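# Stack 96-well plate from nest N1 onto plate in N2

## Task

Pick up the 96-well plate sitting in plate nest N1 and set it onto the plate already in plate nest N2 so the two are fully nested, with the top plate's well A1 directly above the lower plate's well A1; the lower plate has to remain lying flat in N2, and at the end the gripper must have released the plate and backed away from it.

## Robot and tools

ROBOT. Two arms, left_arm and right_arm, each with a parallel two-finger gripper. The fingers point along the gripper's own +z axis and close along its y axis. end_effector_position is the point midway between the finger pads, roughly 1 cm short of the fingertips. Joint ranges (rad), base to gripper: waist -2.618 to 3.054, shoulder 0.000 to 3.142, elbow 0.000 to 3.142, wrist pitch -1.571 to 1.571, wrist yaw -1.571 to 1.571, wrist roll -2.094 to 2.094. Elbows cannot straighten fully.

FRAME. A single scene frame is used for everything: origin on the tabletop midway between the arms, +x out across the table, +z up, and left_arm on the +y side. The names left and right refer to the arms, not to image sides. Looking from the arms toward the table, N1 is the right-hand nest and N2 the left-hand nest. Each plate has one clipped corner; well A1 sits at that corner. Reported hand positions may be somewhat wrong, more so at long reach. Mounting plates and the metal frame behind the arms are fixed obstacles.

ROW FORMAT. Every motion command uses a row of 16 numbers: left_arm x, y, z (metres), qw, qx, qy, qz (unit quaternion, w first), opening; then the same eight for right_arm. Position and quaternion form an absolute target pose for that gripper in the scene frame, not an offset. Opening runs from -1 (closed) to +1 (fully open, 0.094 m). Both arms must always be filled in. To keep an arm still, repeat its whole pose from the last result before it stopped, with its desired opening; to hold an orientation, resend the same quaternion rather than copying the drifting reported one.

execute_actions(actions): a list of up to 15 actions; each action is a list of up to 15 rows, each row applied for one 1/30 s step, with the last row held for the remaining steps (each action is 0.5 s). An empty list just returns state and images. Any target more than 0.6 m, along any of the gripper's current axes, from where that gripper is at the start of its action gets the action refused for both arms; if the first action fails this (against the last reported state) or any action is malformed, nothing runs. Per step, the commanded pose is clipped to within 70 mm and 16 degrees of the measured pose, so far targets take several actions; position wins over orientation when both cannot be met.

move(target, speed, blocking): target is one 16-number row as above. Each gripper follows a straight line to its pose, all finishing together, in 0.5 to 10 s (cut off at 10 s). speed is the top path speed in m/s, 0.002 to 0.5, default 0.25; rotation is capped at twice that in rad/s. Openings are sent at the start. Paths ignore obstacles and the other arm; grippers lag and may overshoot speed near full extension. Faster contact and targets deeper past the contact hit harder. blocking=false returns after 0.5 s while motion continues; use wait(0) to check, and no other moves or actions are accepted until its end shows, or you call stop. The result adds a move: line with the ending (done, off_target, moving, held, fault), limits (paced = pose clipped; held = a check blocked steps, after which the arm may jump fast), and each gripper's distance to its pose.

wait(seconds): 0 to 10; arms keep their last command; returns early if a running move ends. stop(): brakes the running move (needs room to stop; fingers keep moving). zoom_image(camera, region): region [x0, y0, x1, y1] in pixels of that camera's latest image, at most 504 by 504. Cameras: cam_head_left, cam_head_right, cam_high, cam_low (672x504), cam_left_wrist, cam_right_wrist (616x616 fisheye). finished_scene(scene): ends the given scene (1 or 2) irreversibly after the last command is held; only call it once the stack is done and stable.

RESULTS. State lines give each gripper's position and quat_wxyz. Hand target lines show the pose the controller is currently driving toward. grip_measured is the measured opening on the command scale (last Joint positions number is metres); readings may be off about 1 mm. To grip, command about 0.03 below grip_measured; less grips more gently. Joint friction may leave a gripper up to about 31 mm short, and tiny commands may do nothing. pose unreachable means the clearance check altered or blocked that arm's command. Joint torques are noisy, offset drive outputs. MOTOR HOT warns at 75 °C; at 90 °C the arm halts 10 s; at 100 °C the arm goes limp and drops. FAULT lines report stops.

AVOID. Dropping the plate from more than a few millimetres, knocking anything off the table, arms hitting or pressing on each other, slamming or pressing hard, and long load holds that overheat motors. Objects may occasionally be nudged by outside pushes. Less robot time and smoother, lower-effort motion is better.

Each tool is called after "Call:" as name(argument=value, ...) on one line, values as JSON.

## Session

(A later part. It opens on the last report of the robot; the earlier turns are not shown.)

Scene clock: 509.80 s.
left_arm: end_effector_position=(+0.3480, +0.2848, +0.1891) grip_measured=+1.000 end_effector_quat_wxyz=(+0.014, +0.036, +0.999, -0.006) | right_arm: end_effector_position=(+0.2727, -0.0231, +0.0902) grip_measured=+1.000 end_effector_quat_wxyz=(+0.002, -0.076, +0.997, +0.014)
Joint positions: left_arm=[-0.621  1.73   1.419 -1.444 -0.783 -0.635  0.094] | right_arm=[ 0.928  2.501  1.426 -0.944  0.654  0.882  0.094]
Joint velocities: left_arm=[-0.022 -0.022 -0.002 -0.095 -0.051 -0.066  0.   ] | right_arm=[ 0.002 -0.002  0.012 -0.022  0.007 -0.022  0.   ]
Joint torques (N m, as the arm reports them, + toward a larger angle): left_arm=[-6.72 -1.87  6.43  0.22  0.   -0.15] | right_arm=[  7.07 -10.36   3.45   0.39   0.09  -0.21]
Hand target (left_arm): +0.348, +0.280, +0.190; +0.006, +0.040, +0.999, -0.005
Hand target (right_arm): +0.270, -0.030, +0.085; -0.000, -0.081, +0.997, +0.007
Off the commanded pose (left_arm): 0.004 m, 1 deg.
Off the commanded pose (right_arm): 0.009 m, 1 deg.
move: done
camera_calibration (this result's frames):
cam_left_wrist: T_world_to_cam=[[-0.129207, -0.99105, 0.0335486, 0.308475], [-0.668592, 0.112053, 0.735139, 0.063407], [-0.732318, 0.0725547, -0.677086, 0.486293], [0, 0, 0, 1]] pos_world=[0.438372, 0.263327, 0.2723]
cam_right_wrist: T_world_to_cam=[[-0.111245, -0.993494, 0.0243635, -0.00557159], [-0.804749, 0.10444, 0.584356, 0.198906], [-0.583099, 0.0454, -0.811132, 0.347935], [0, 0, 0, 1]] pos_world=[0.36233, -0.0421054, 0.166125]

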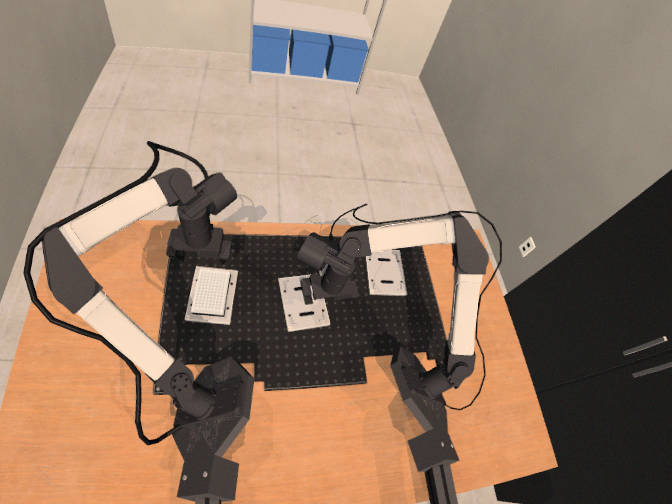

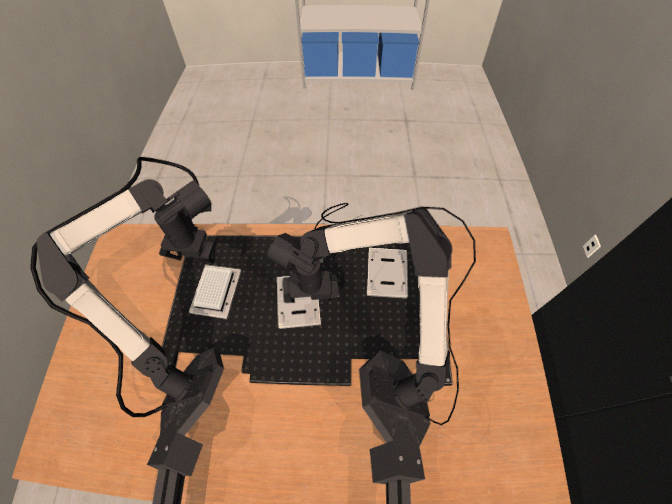

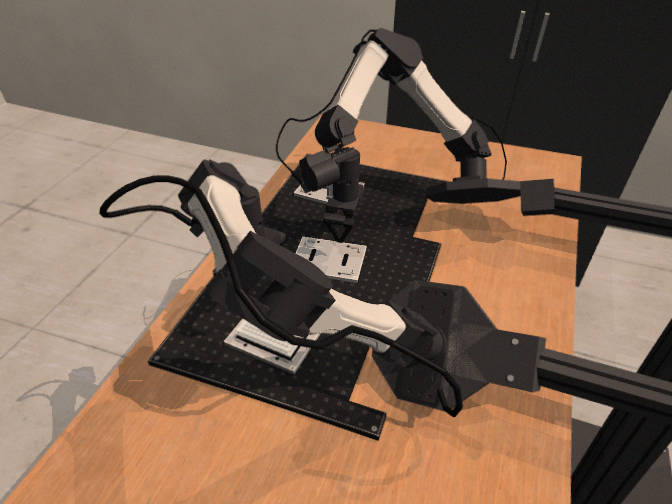

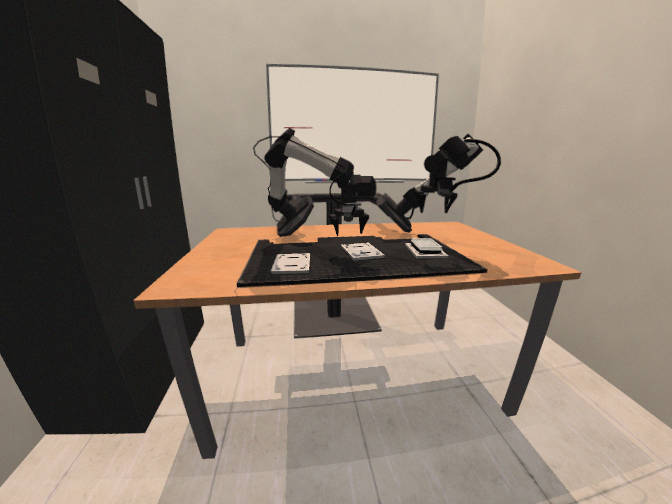

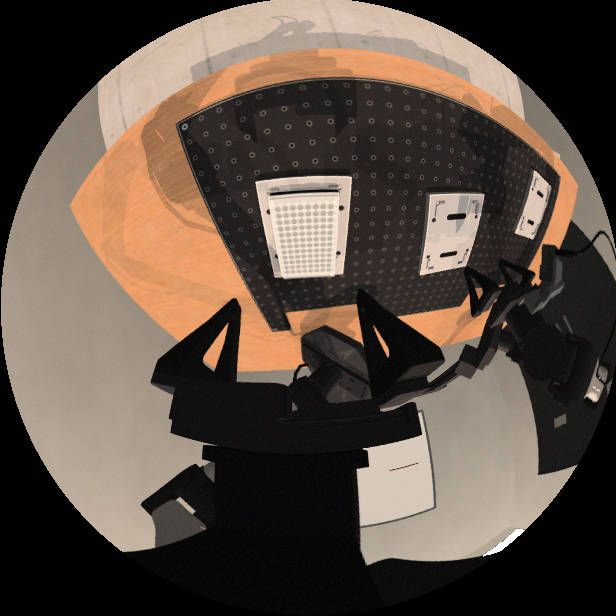

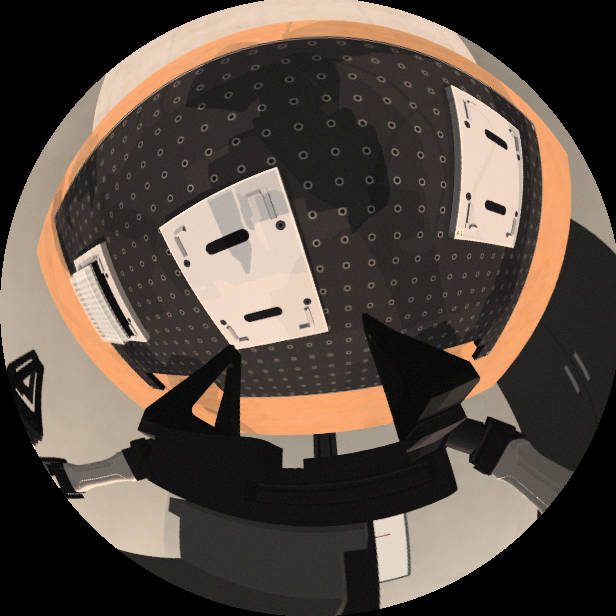

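Call:
move(target=[0.336,0.275,0.068,0.004,0.04,0.999,0,1,0.27,-0.03,0.085,0,-0.081,0.997,0.007,1], speed=0.08)

Call:
move(target=[0.3305,0.2745,0.051,0.004,0.04,0.999,0,1,0.27,-0.03,0.085,0,-0.081,0.997,0.007,1], speed=0.02)

Call:
zoom_image(camera="cam_left_wrist", region=[190,170,400,370])

Scene clock: 520.70 s.
left_arm: end_effector_position=(+0.3421, +0.2749, +0.0739) grip_measured=+1.000 end_effector_quat_wxyz=(+0.005, +0.035, +0.999, -0.002) | right_arm: end_effector_position=(+0.2727, -0.0231, +0.0902) grip_measured=+1.000 end_effector_quat_wxyz=(+0.002, -0.076, +0.997, +0.014)
Joint positions: left_arm=[-0.371  1.73   1.059 -0.857 -0.8   -0.301  0.094] | right_arm=[ 0.928  2.501  1.426 -0.944  0.654  0.882  0.094]
Joint velocities: left_arm=[ 0.002  0.002 -0.002  0.081 -0.007 -0.022  0.   ] | right_arm=[-0.002 -0.007 -0.012  0.037 -0.037 -0.022  0.   ]
Joint torques (N m, as the arm reports them, + toward a larger angle): left_arm=[-5.64 -4.57  2.47  0.62 -0.15  0.04] | right_arm=[  7.08 -10.36   3.45   0.39   0.09  -0.21]
Hand target (left_arm): +0.338, +0.275, +0.068; +0.003, +0.040, +0.999, +0.004
Hand target (right_arm): +0.270, -0.030, +0.085; -0.000, -0.081, +0.997, +0.007
Off the commanded pose (left_arm): 0.008 m, 1 deg.
Off the commanded pose (right_arm): 0.009 m, 1 deg.
move: done
camera_calibration (this result's frames):
cam_left_wrist: T_world_to_cam=[[-0.125367, -0.991737, 0.0272334, 0.301093], [-0.656625, 0.10352, 0.747079, 0.142538], [-0.743725, 0.075777, -0.664177, 0.406735], [0, 0, 0, 1]] pos_world=[0.43384, 0.253028, 0.155457]
cam_right_wrist: T_world_to_cam=[[-0.111245, -0.993494, 0.0243635, -0.00557159], [-0.804749, 0.10444, 0.584356, 0.198906], [-0.583099, 0.0454, -0.811132, 0.347935], [0, 0, 0, 1]] pos_world=[0.36233, -0.0421054, 0.166125]

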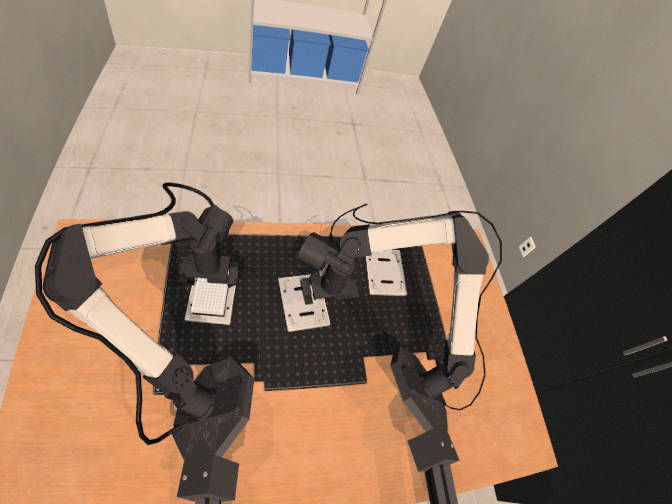

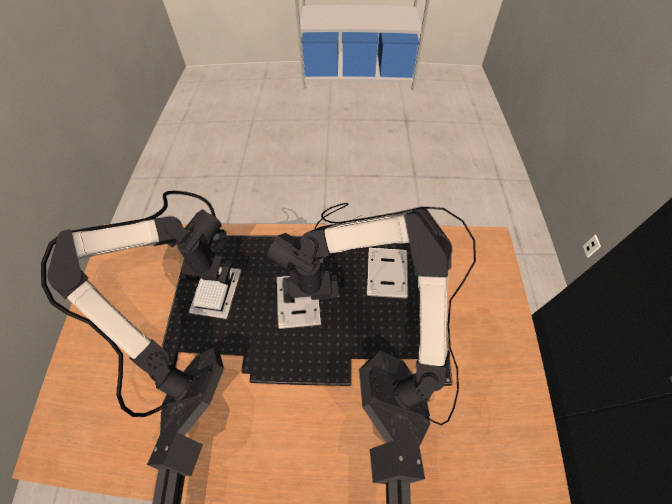

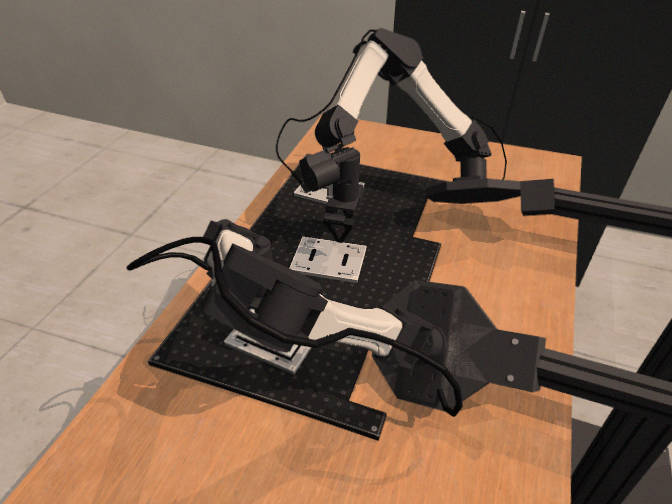

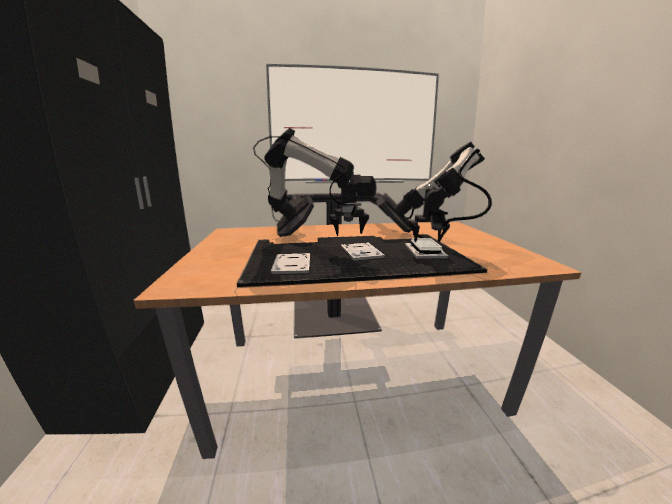

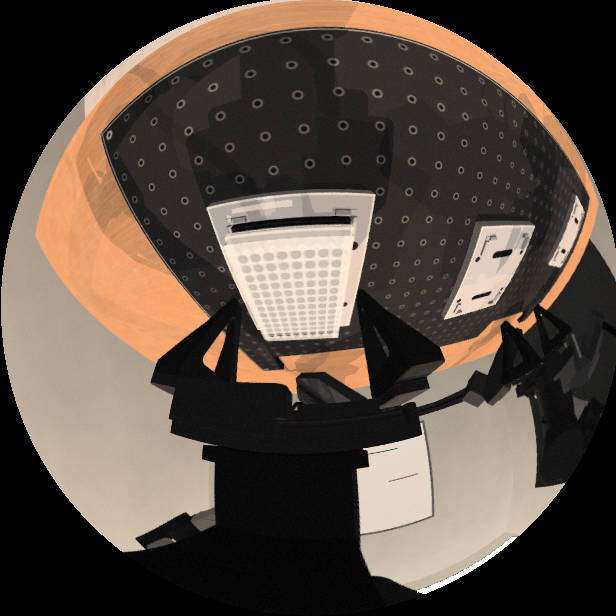

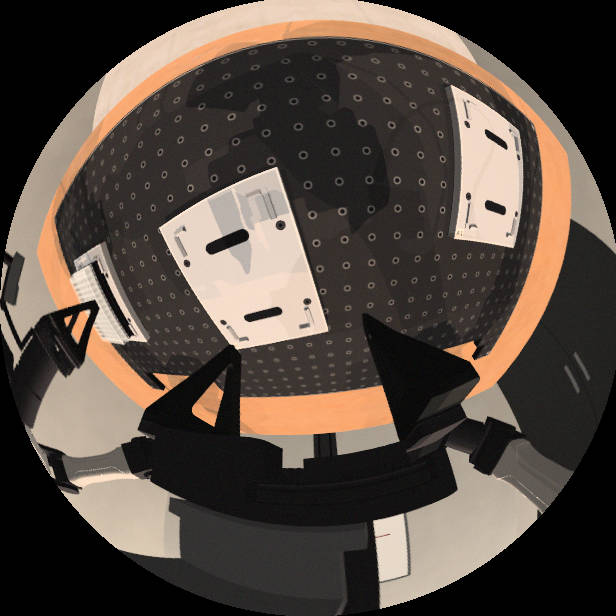

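Scene clock: 522.20 s.
left_arm: end_effector_position=(+0.3346, +0.2742, +0.0551) grip_measured=+1.000 end_effector_quat_wxyz=(+0.004, +0.038, +0.999, -0.000) | right_arm: end_effector_position=(+0.2727, -0.0231, +0.0902) grip_measured=+1.000 end_effector_quat_wxyz=(+0.002, -0.076, +0.997, +0.014)
Joint positions: left_arm=[-0.333  1.73   0.988 -0.75  -0.8   -0.242  0.094] | right_arm=[ 0.928  2.501  1.426 -0.944  0.654  0.882  0.094]
Joint velocities: left_arm=[ 0.012 -0.002 -0.002 -0.037 -0.007  0.095  0.   ] | right_arm=[-0.007 -0.017 -0.012 -0.051 -0.051  0.022  0.   ]
Joint torques (N m, as the arm reports them, + toward a larger angle): left_arm=[-5.42 -5.02  2.31  0.59 -0.05  0.05] | right_arm=[  7.07 -10.37   3.46   0.4    0.08  -0.21]
Hand target (left_arm): +0.331, +0.275, +0.051; +0.003, +0.040, +0.999, +0.001
Hand target (right_arm): +0.270, -0.030, +0.085; -0.000, -0.081, +0.997, +0.007
Off the commanded pose (left_arm): 0.006 m, 0 deg.
Off the commanded pose (right_arm): 0.009 m, 1 deg.
move: done
camera_calibration (this result's frames):
cam_left_wrist: T_world_to_cam=[[-0.132546, -0.990877, 0.0243759, 0.30234], [-0.654633, 0.105981, 0.748481, 0.150398], [-0.744236, 0.0832509, -0.662708, 0.386779], [0, 0, 0, 1]] pos_world=[0.426384, 0.251442, 0.136382]
cam_right_wrist: T_world_to_cam=[[-0.111245, -0.993494, 0.0243635, -0.00557159], [-0.804749, 0.10444, 0.584356, 0.198906], [-0.583099, 0.0454, -0.811132, 0.347935], [0, 0, 0, 1]] pos_world=[0.36233, -0.0421054, 0.166125]

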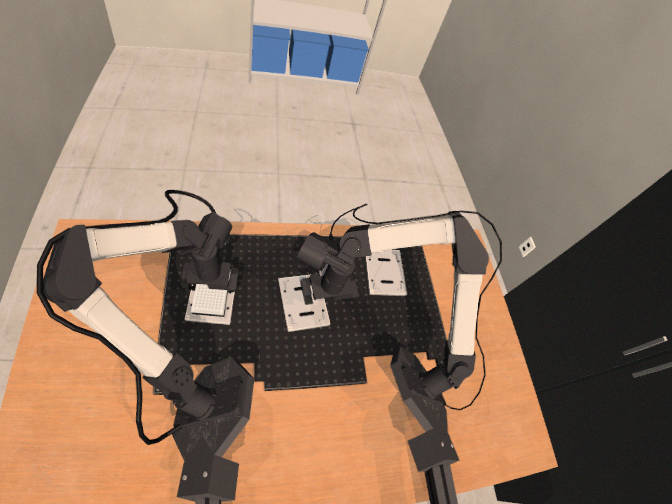

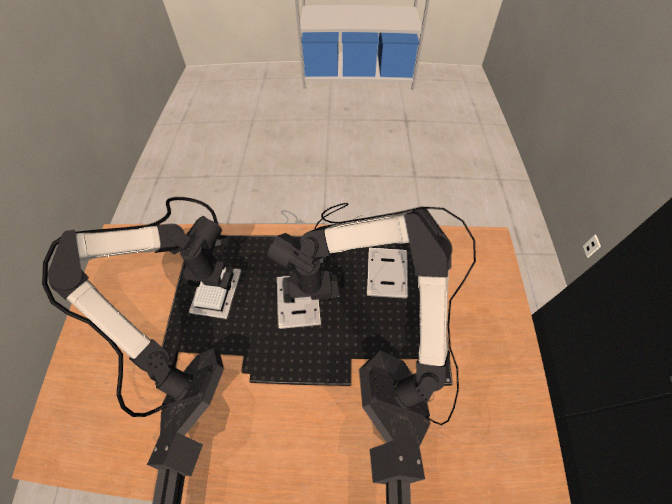

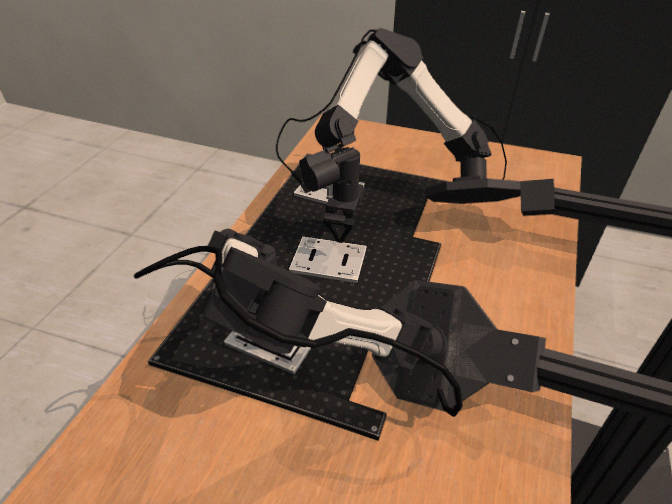

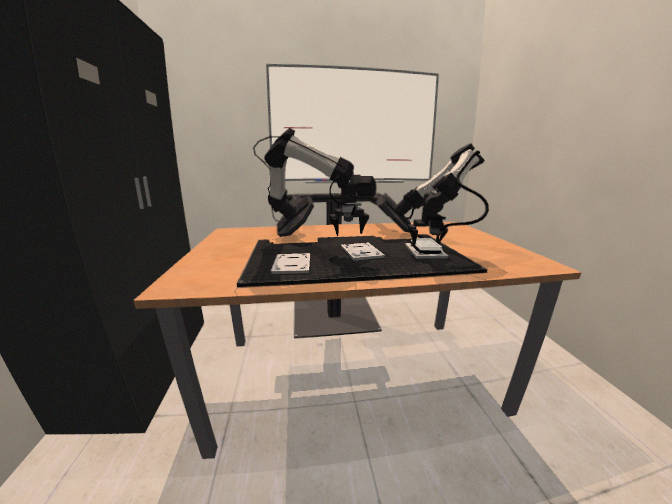

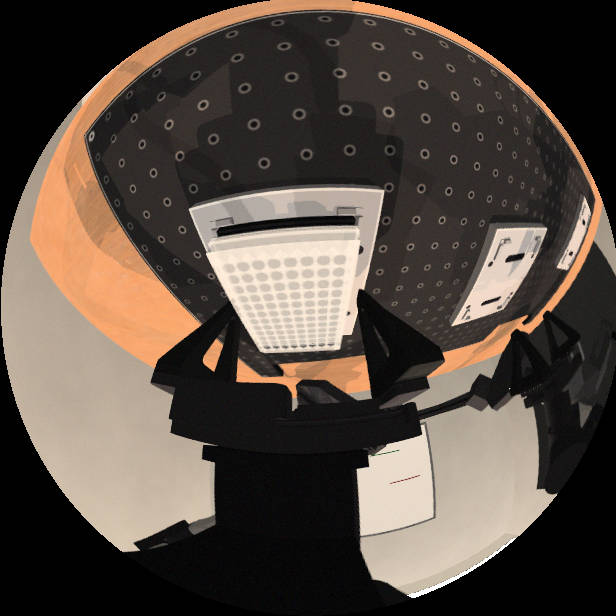

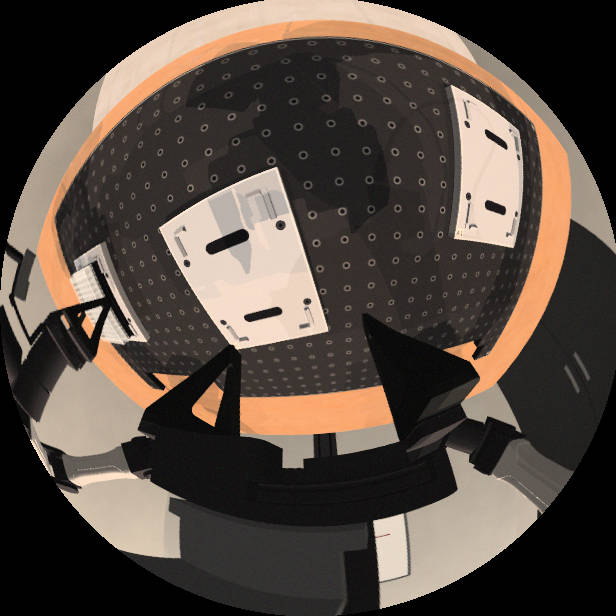

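Region (190, 170, 400, 370) of cam_left_wrist's 616x616 image, scaled by 2.400, with more detail than that image has; it fills the top 480 rows of this view, and the rest is white.

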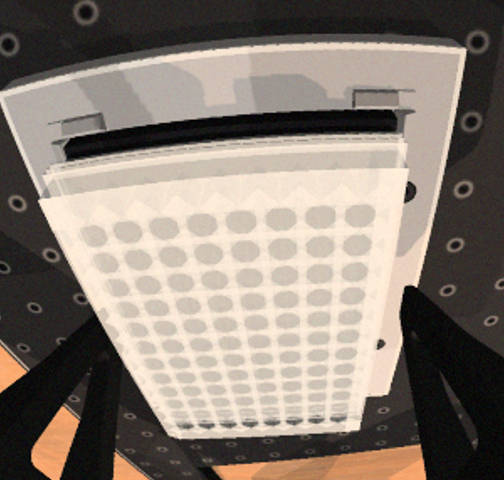

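Call:
execute_actions(actions=[[[0.3305,0.2745,0.051,0.004,0.04,0.999,0,0.93,0.27,-0.03,0.085,0,-0.081,0.997,0.007,1]],[[0.3305,0.2745,0.051,0.004,0.04,0.999,0,0.9,0.27,-0.03,0.085,0,-0.081,0.997,0.007,1]],[[0.3305,0.2745,0.051,0.004,0.04,0.999,0,0.88,0.27,-0.03,0.085,0,-0.081,0.997,0.007,1]],[[0.3305,0.2745,0.051,0.004,0.04,0.999,0,0.92,0.27,-0.03,0.085,0,-0.081,0.997,0.007,1]]])

Call:
zoom_image(camera="cam_left_wrist", region=[190,170,400,370])

Call:
zoom_image(camera="cam_right_wrist", region=[50,235,165,350])

Scene clock: 532.37 s.
left_arm: end_effector_position=(+0.3358, +0.2738, +0.0551) grip_measured=+0.917 end_effector_quat_wxyz=(+0.006, +0.037, +0.999, -0.001) | right_arm: end_effector_position=(+0.2727, -0.0231, +0.0902) grip_measured=+1.000 end_effector_quat_wxyz=(+0.002, -0.076, +0.997, +0.014)
Joint positions: left_arm=[-0.333  1.73   0.988 -0.744 -0.8   -0.239  0.09 ] | right_arm=[ 0.928  2.501  1.426 -0.944  0.654  0.882  0.094]
Joint velocities: left_arm=[ 0.002 -0.002  0.012  0.051 -0.051 -0.037  0.001] | right_arm=[ 0.002 -0.012  0.012  0.007 -0.022  0.022  0.   ]
Joint torques (N m, as the arm reports them, + toward a larger angle): left_arm=[-5.44 -5.12  2.14  0.63 -0.04  0.05] | right_arm=[  7.08 -10.37   3.45   0.4    0.08  -0.22]
Hand target (left_arm): +0.331, +0.274, +0.051; +0.004, +0.040, +0.999, +0.000
Hand target (right_arm): +0.270, -0.030, +0.085; -0.000, -0.081, +0.997, +0.007
Off the commanded pose (left_arm): 0.007 m, 0 deg.
Off the commanded pose (right_arm): 0.009 m, 1 deg.
camera_calibration (this result's frames):
cam_left_wrist: T_world_to_cam=[[-0.131075, -0.991052, 0.0252202, 0.301617], [-0.658008, 0.105999, 0.745513, 0.152503], [-0.741515, 0.081123, -0.666014, 0.38756], [0, 0, 0, 1]] pos_world=[0.427264, 0.251313, 0.13682]
cam_right_wrist: T_world_to_cam=[[-0.111245, -0.993494, 0.0243635, -0.00557159], [-0.804749, 0.10444, 0.584356, 0.198906], [-0.583099, 0.0454, -0.811132, 0.347935], [0, 0, 0, 1]] pos_world=[0.36233, -0.0421054, 0.166125]

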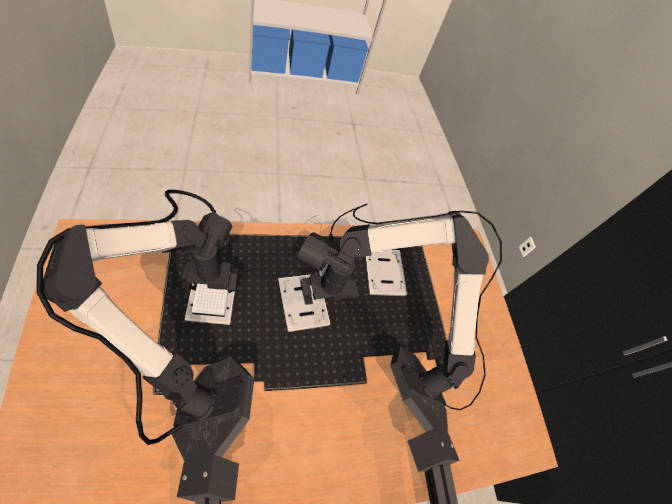

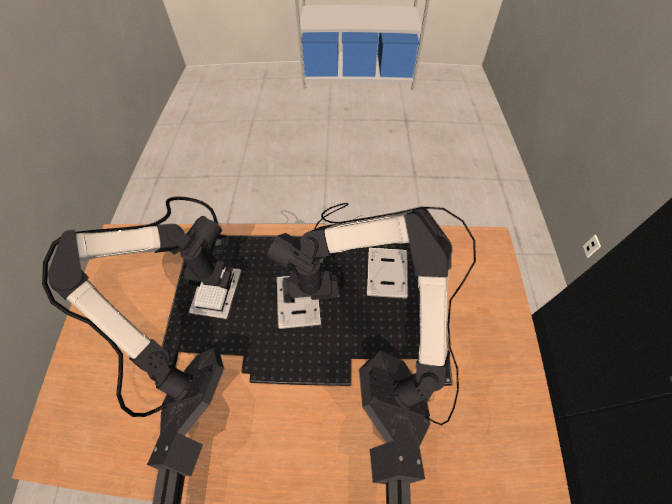

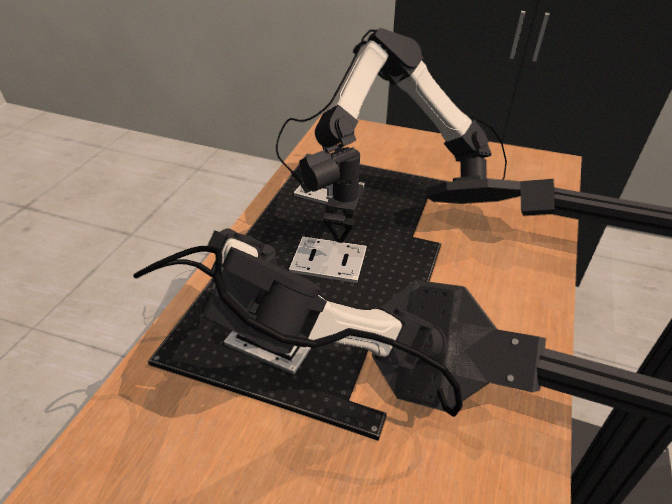

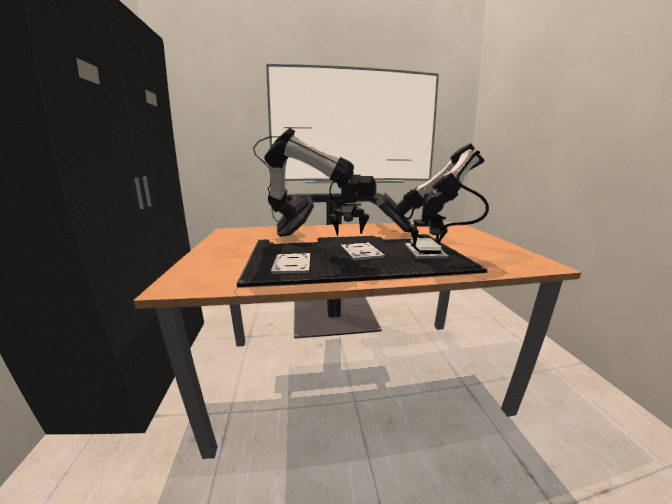

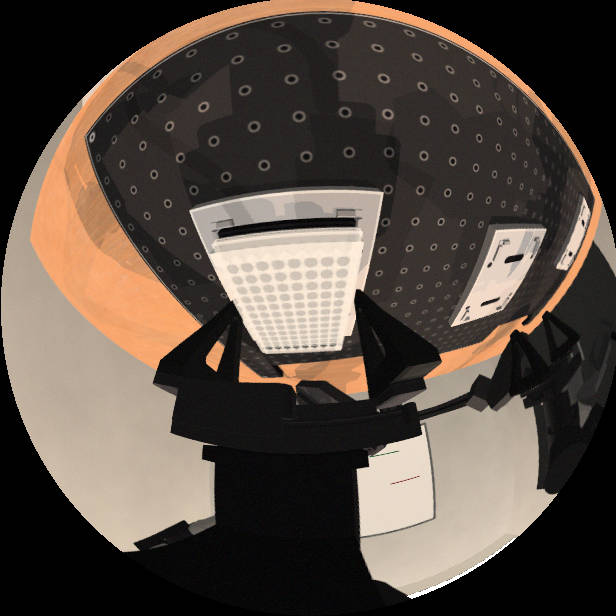

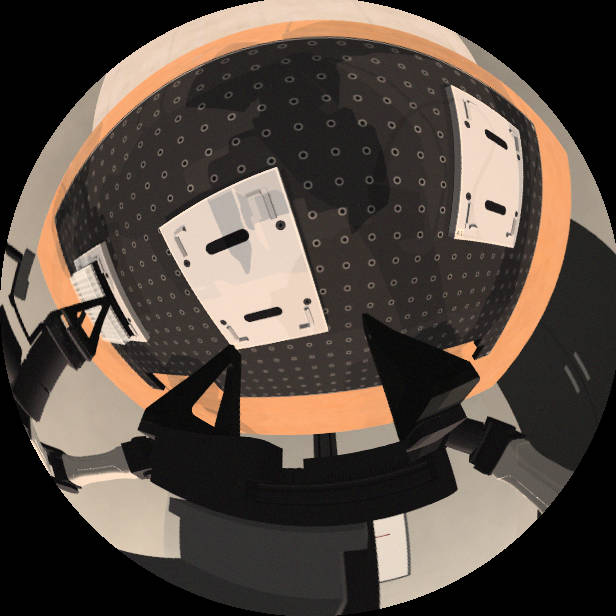

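Region (190, 170, 400, 370) of cam_left_wrist's 616x616 image, scaled by 2.400, with more detail than that image has; it fills the top 480 rows of this view, and the rest is white.

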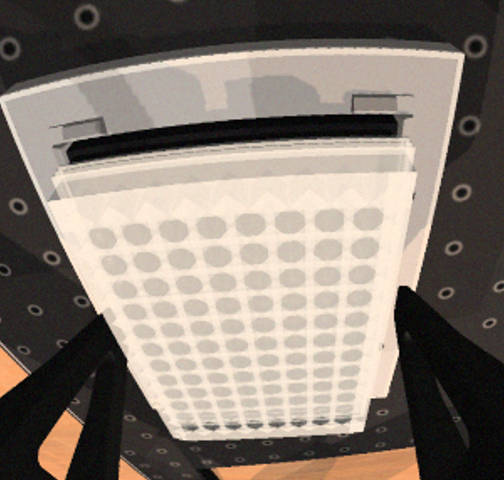

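Region (50, 235, 165, 350) of cam_right_wrist's 616x616 image, scaled by 4.383, with more detail than that image has.

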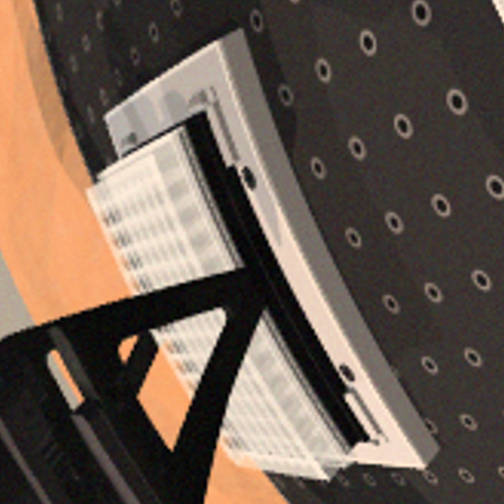

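Call:
execute_actions(actions=[[[0.3305,0.2745,0.051,0.004,0.04,0.999,0,0.87,0.27,-0.03,0.085,0,-0.081,0.997,0.007,1]],[[0.3305,0.2745,0.051,0.004,0.04,0.999,0,0.845,0.27,-0.03,0.085,0,-0.081,0.997,0.007,1]],[[0.3305,0.2745,0.051,0.004,0.04,0.999,0,0.82,0.27,-0.03,0.085,0,-0.081,0.997,0.007,1]]])

Call:
zoom_image(camera="cam_left_wrist", region=[190,170,400,370])

Scene clock: 538.70 s.
left_arm: end_effector_position=(+0.3360, +0.2751, +0.0547) grip_measured=+0.823 end_effector_quat_wxyz=(+0.006, +0.037, +0.999, +0.002) | right_arm: end_effector_position=(+0.2727, -0.0231, +0.0902) grip_measured=+1.000 end_effector_quat_wxyz=(+0.002, -0.076, +0.997, +0.014)
Joint positions: left_arm=[-0.331  1.73   0.988 -0.744 -0.805 -0.238  0.086] | right_arm=[ 0.928  2.501  1.426 -0.944  0.654  0.882  0.094]
Joint velocities: left_arm=[-0.012 -0.017  0.002 -0.007 -0.022 -0.007  0.001] | right_arm=[ 0.002 -0.007 -0.002  0.007 -0.081  0.022  0.   ]
Joint torques (N m, as the arm reports them, + toward a larger angle): left_arm=[-5.58 -5.14  2.13  0.62  0.01  0.04] | right_arm=[  7.09 -10.37   3.45   0.4    0.09  -0.21]
Hand target (left_arm): +0.331, +0.275, +0.051; +0.004, +0.040, +0.999, +0.000
Hand target (right_arm): +0.270, -0.030, +0.085; -0.000, -0.081, +0.997, +0.007
Off the commanded pose (left_arm): 0.007 m, 0 deg.
Off the commanded pose (right_arm): 0.009 m, 1 deg.
camera_calibration (this result's frames):
cam_left_wrist: T_world_to_cam=[[-0.130461, -0.991253, 0.0199457, 0.30305], [-0.658281, 0.101646, 0.745878, 0.154043], [-0.741381, 0.0841781, -0.665784, 0.386423], [0, 0, 0, 1]] pos_world=[0.427427, 0.252213, 0.136332]
cam_right_wrist: T_world_to_cam=[[-0.111245, -0.993494, 0.0243635, -0.00557159], [-0.804749, 0.10444, 0.584356, 0.198906], [-0.583099, 0.0454, -0.811132, 0.347935], [0, 0, 0, 1]] pos_world=[0.36233, -0.0421054, 0.166125]

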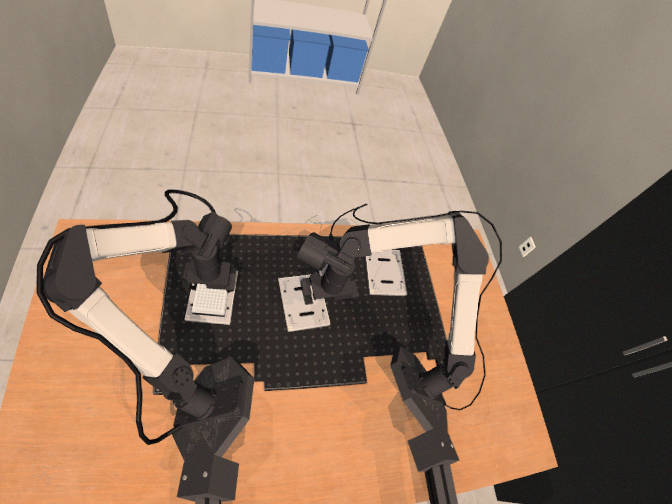

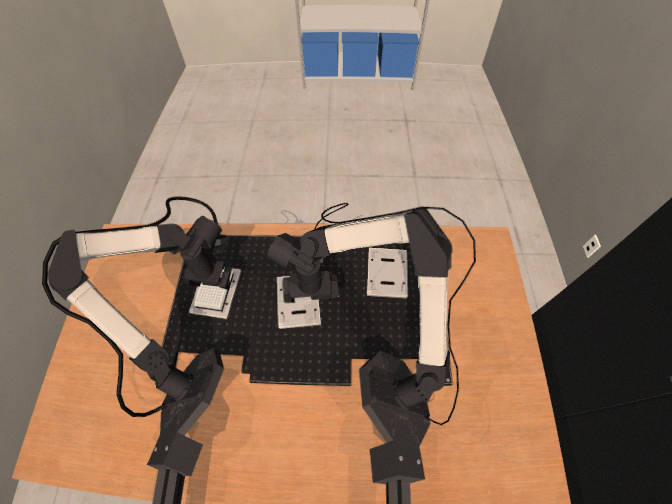

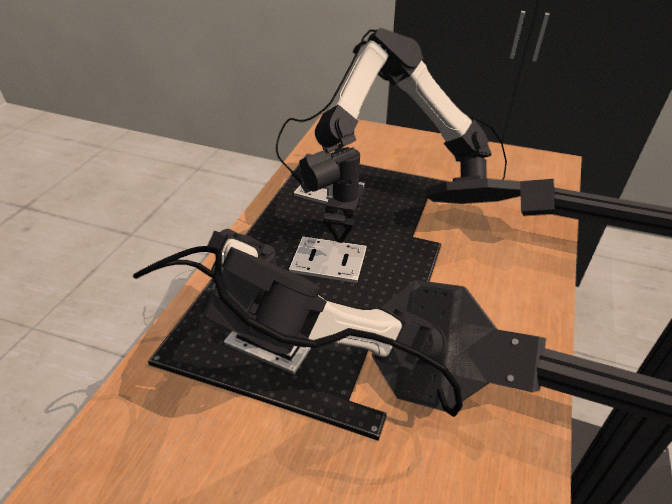

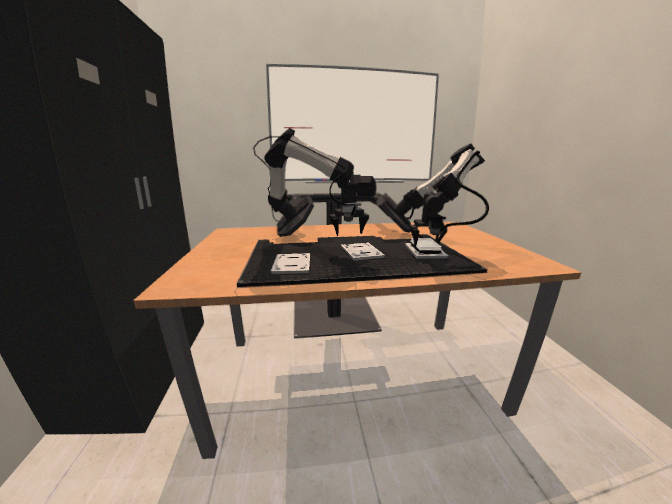

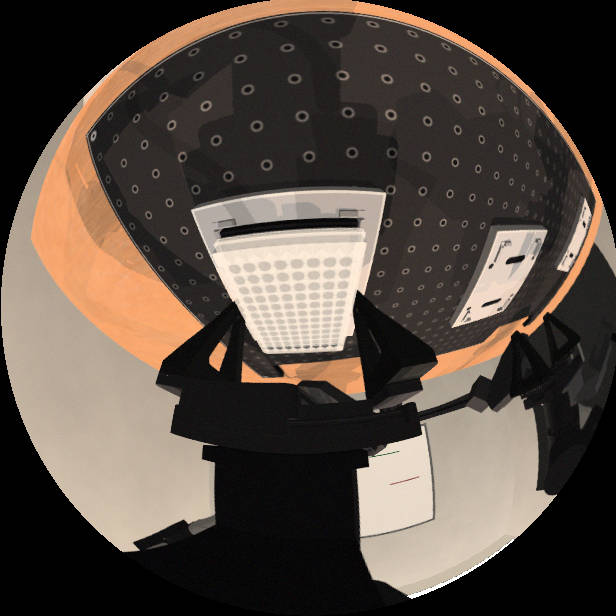

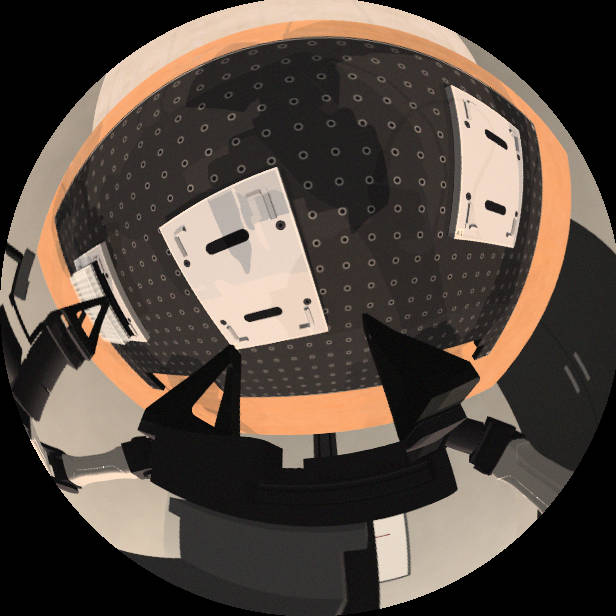

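Region (190, 170, 400, 370) of cam_left_wrist's 616x616 image, scaled by 2.400, with more detail than that image has; it fills the top 480 rows of this view, and the rest is white.

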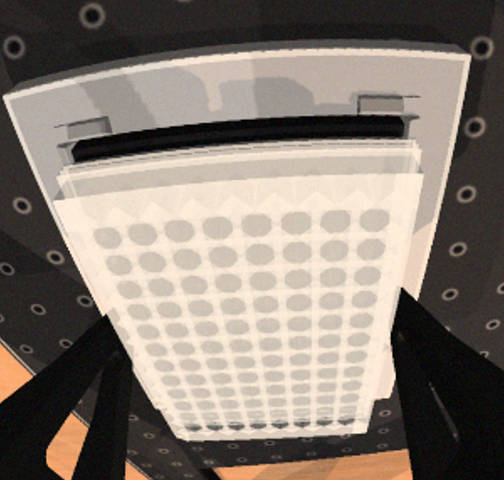

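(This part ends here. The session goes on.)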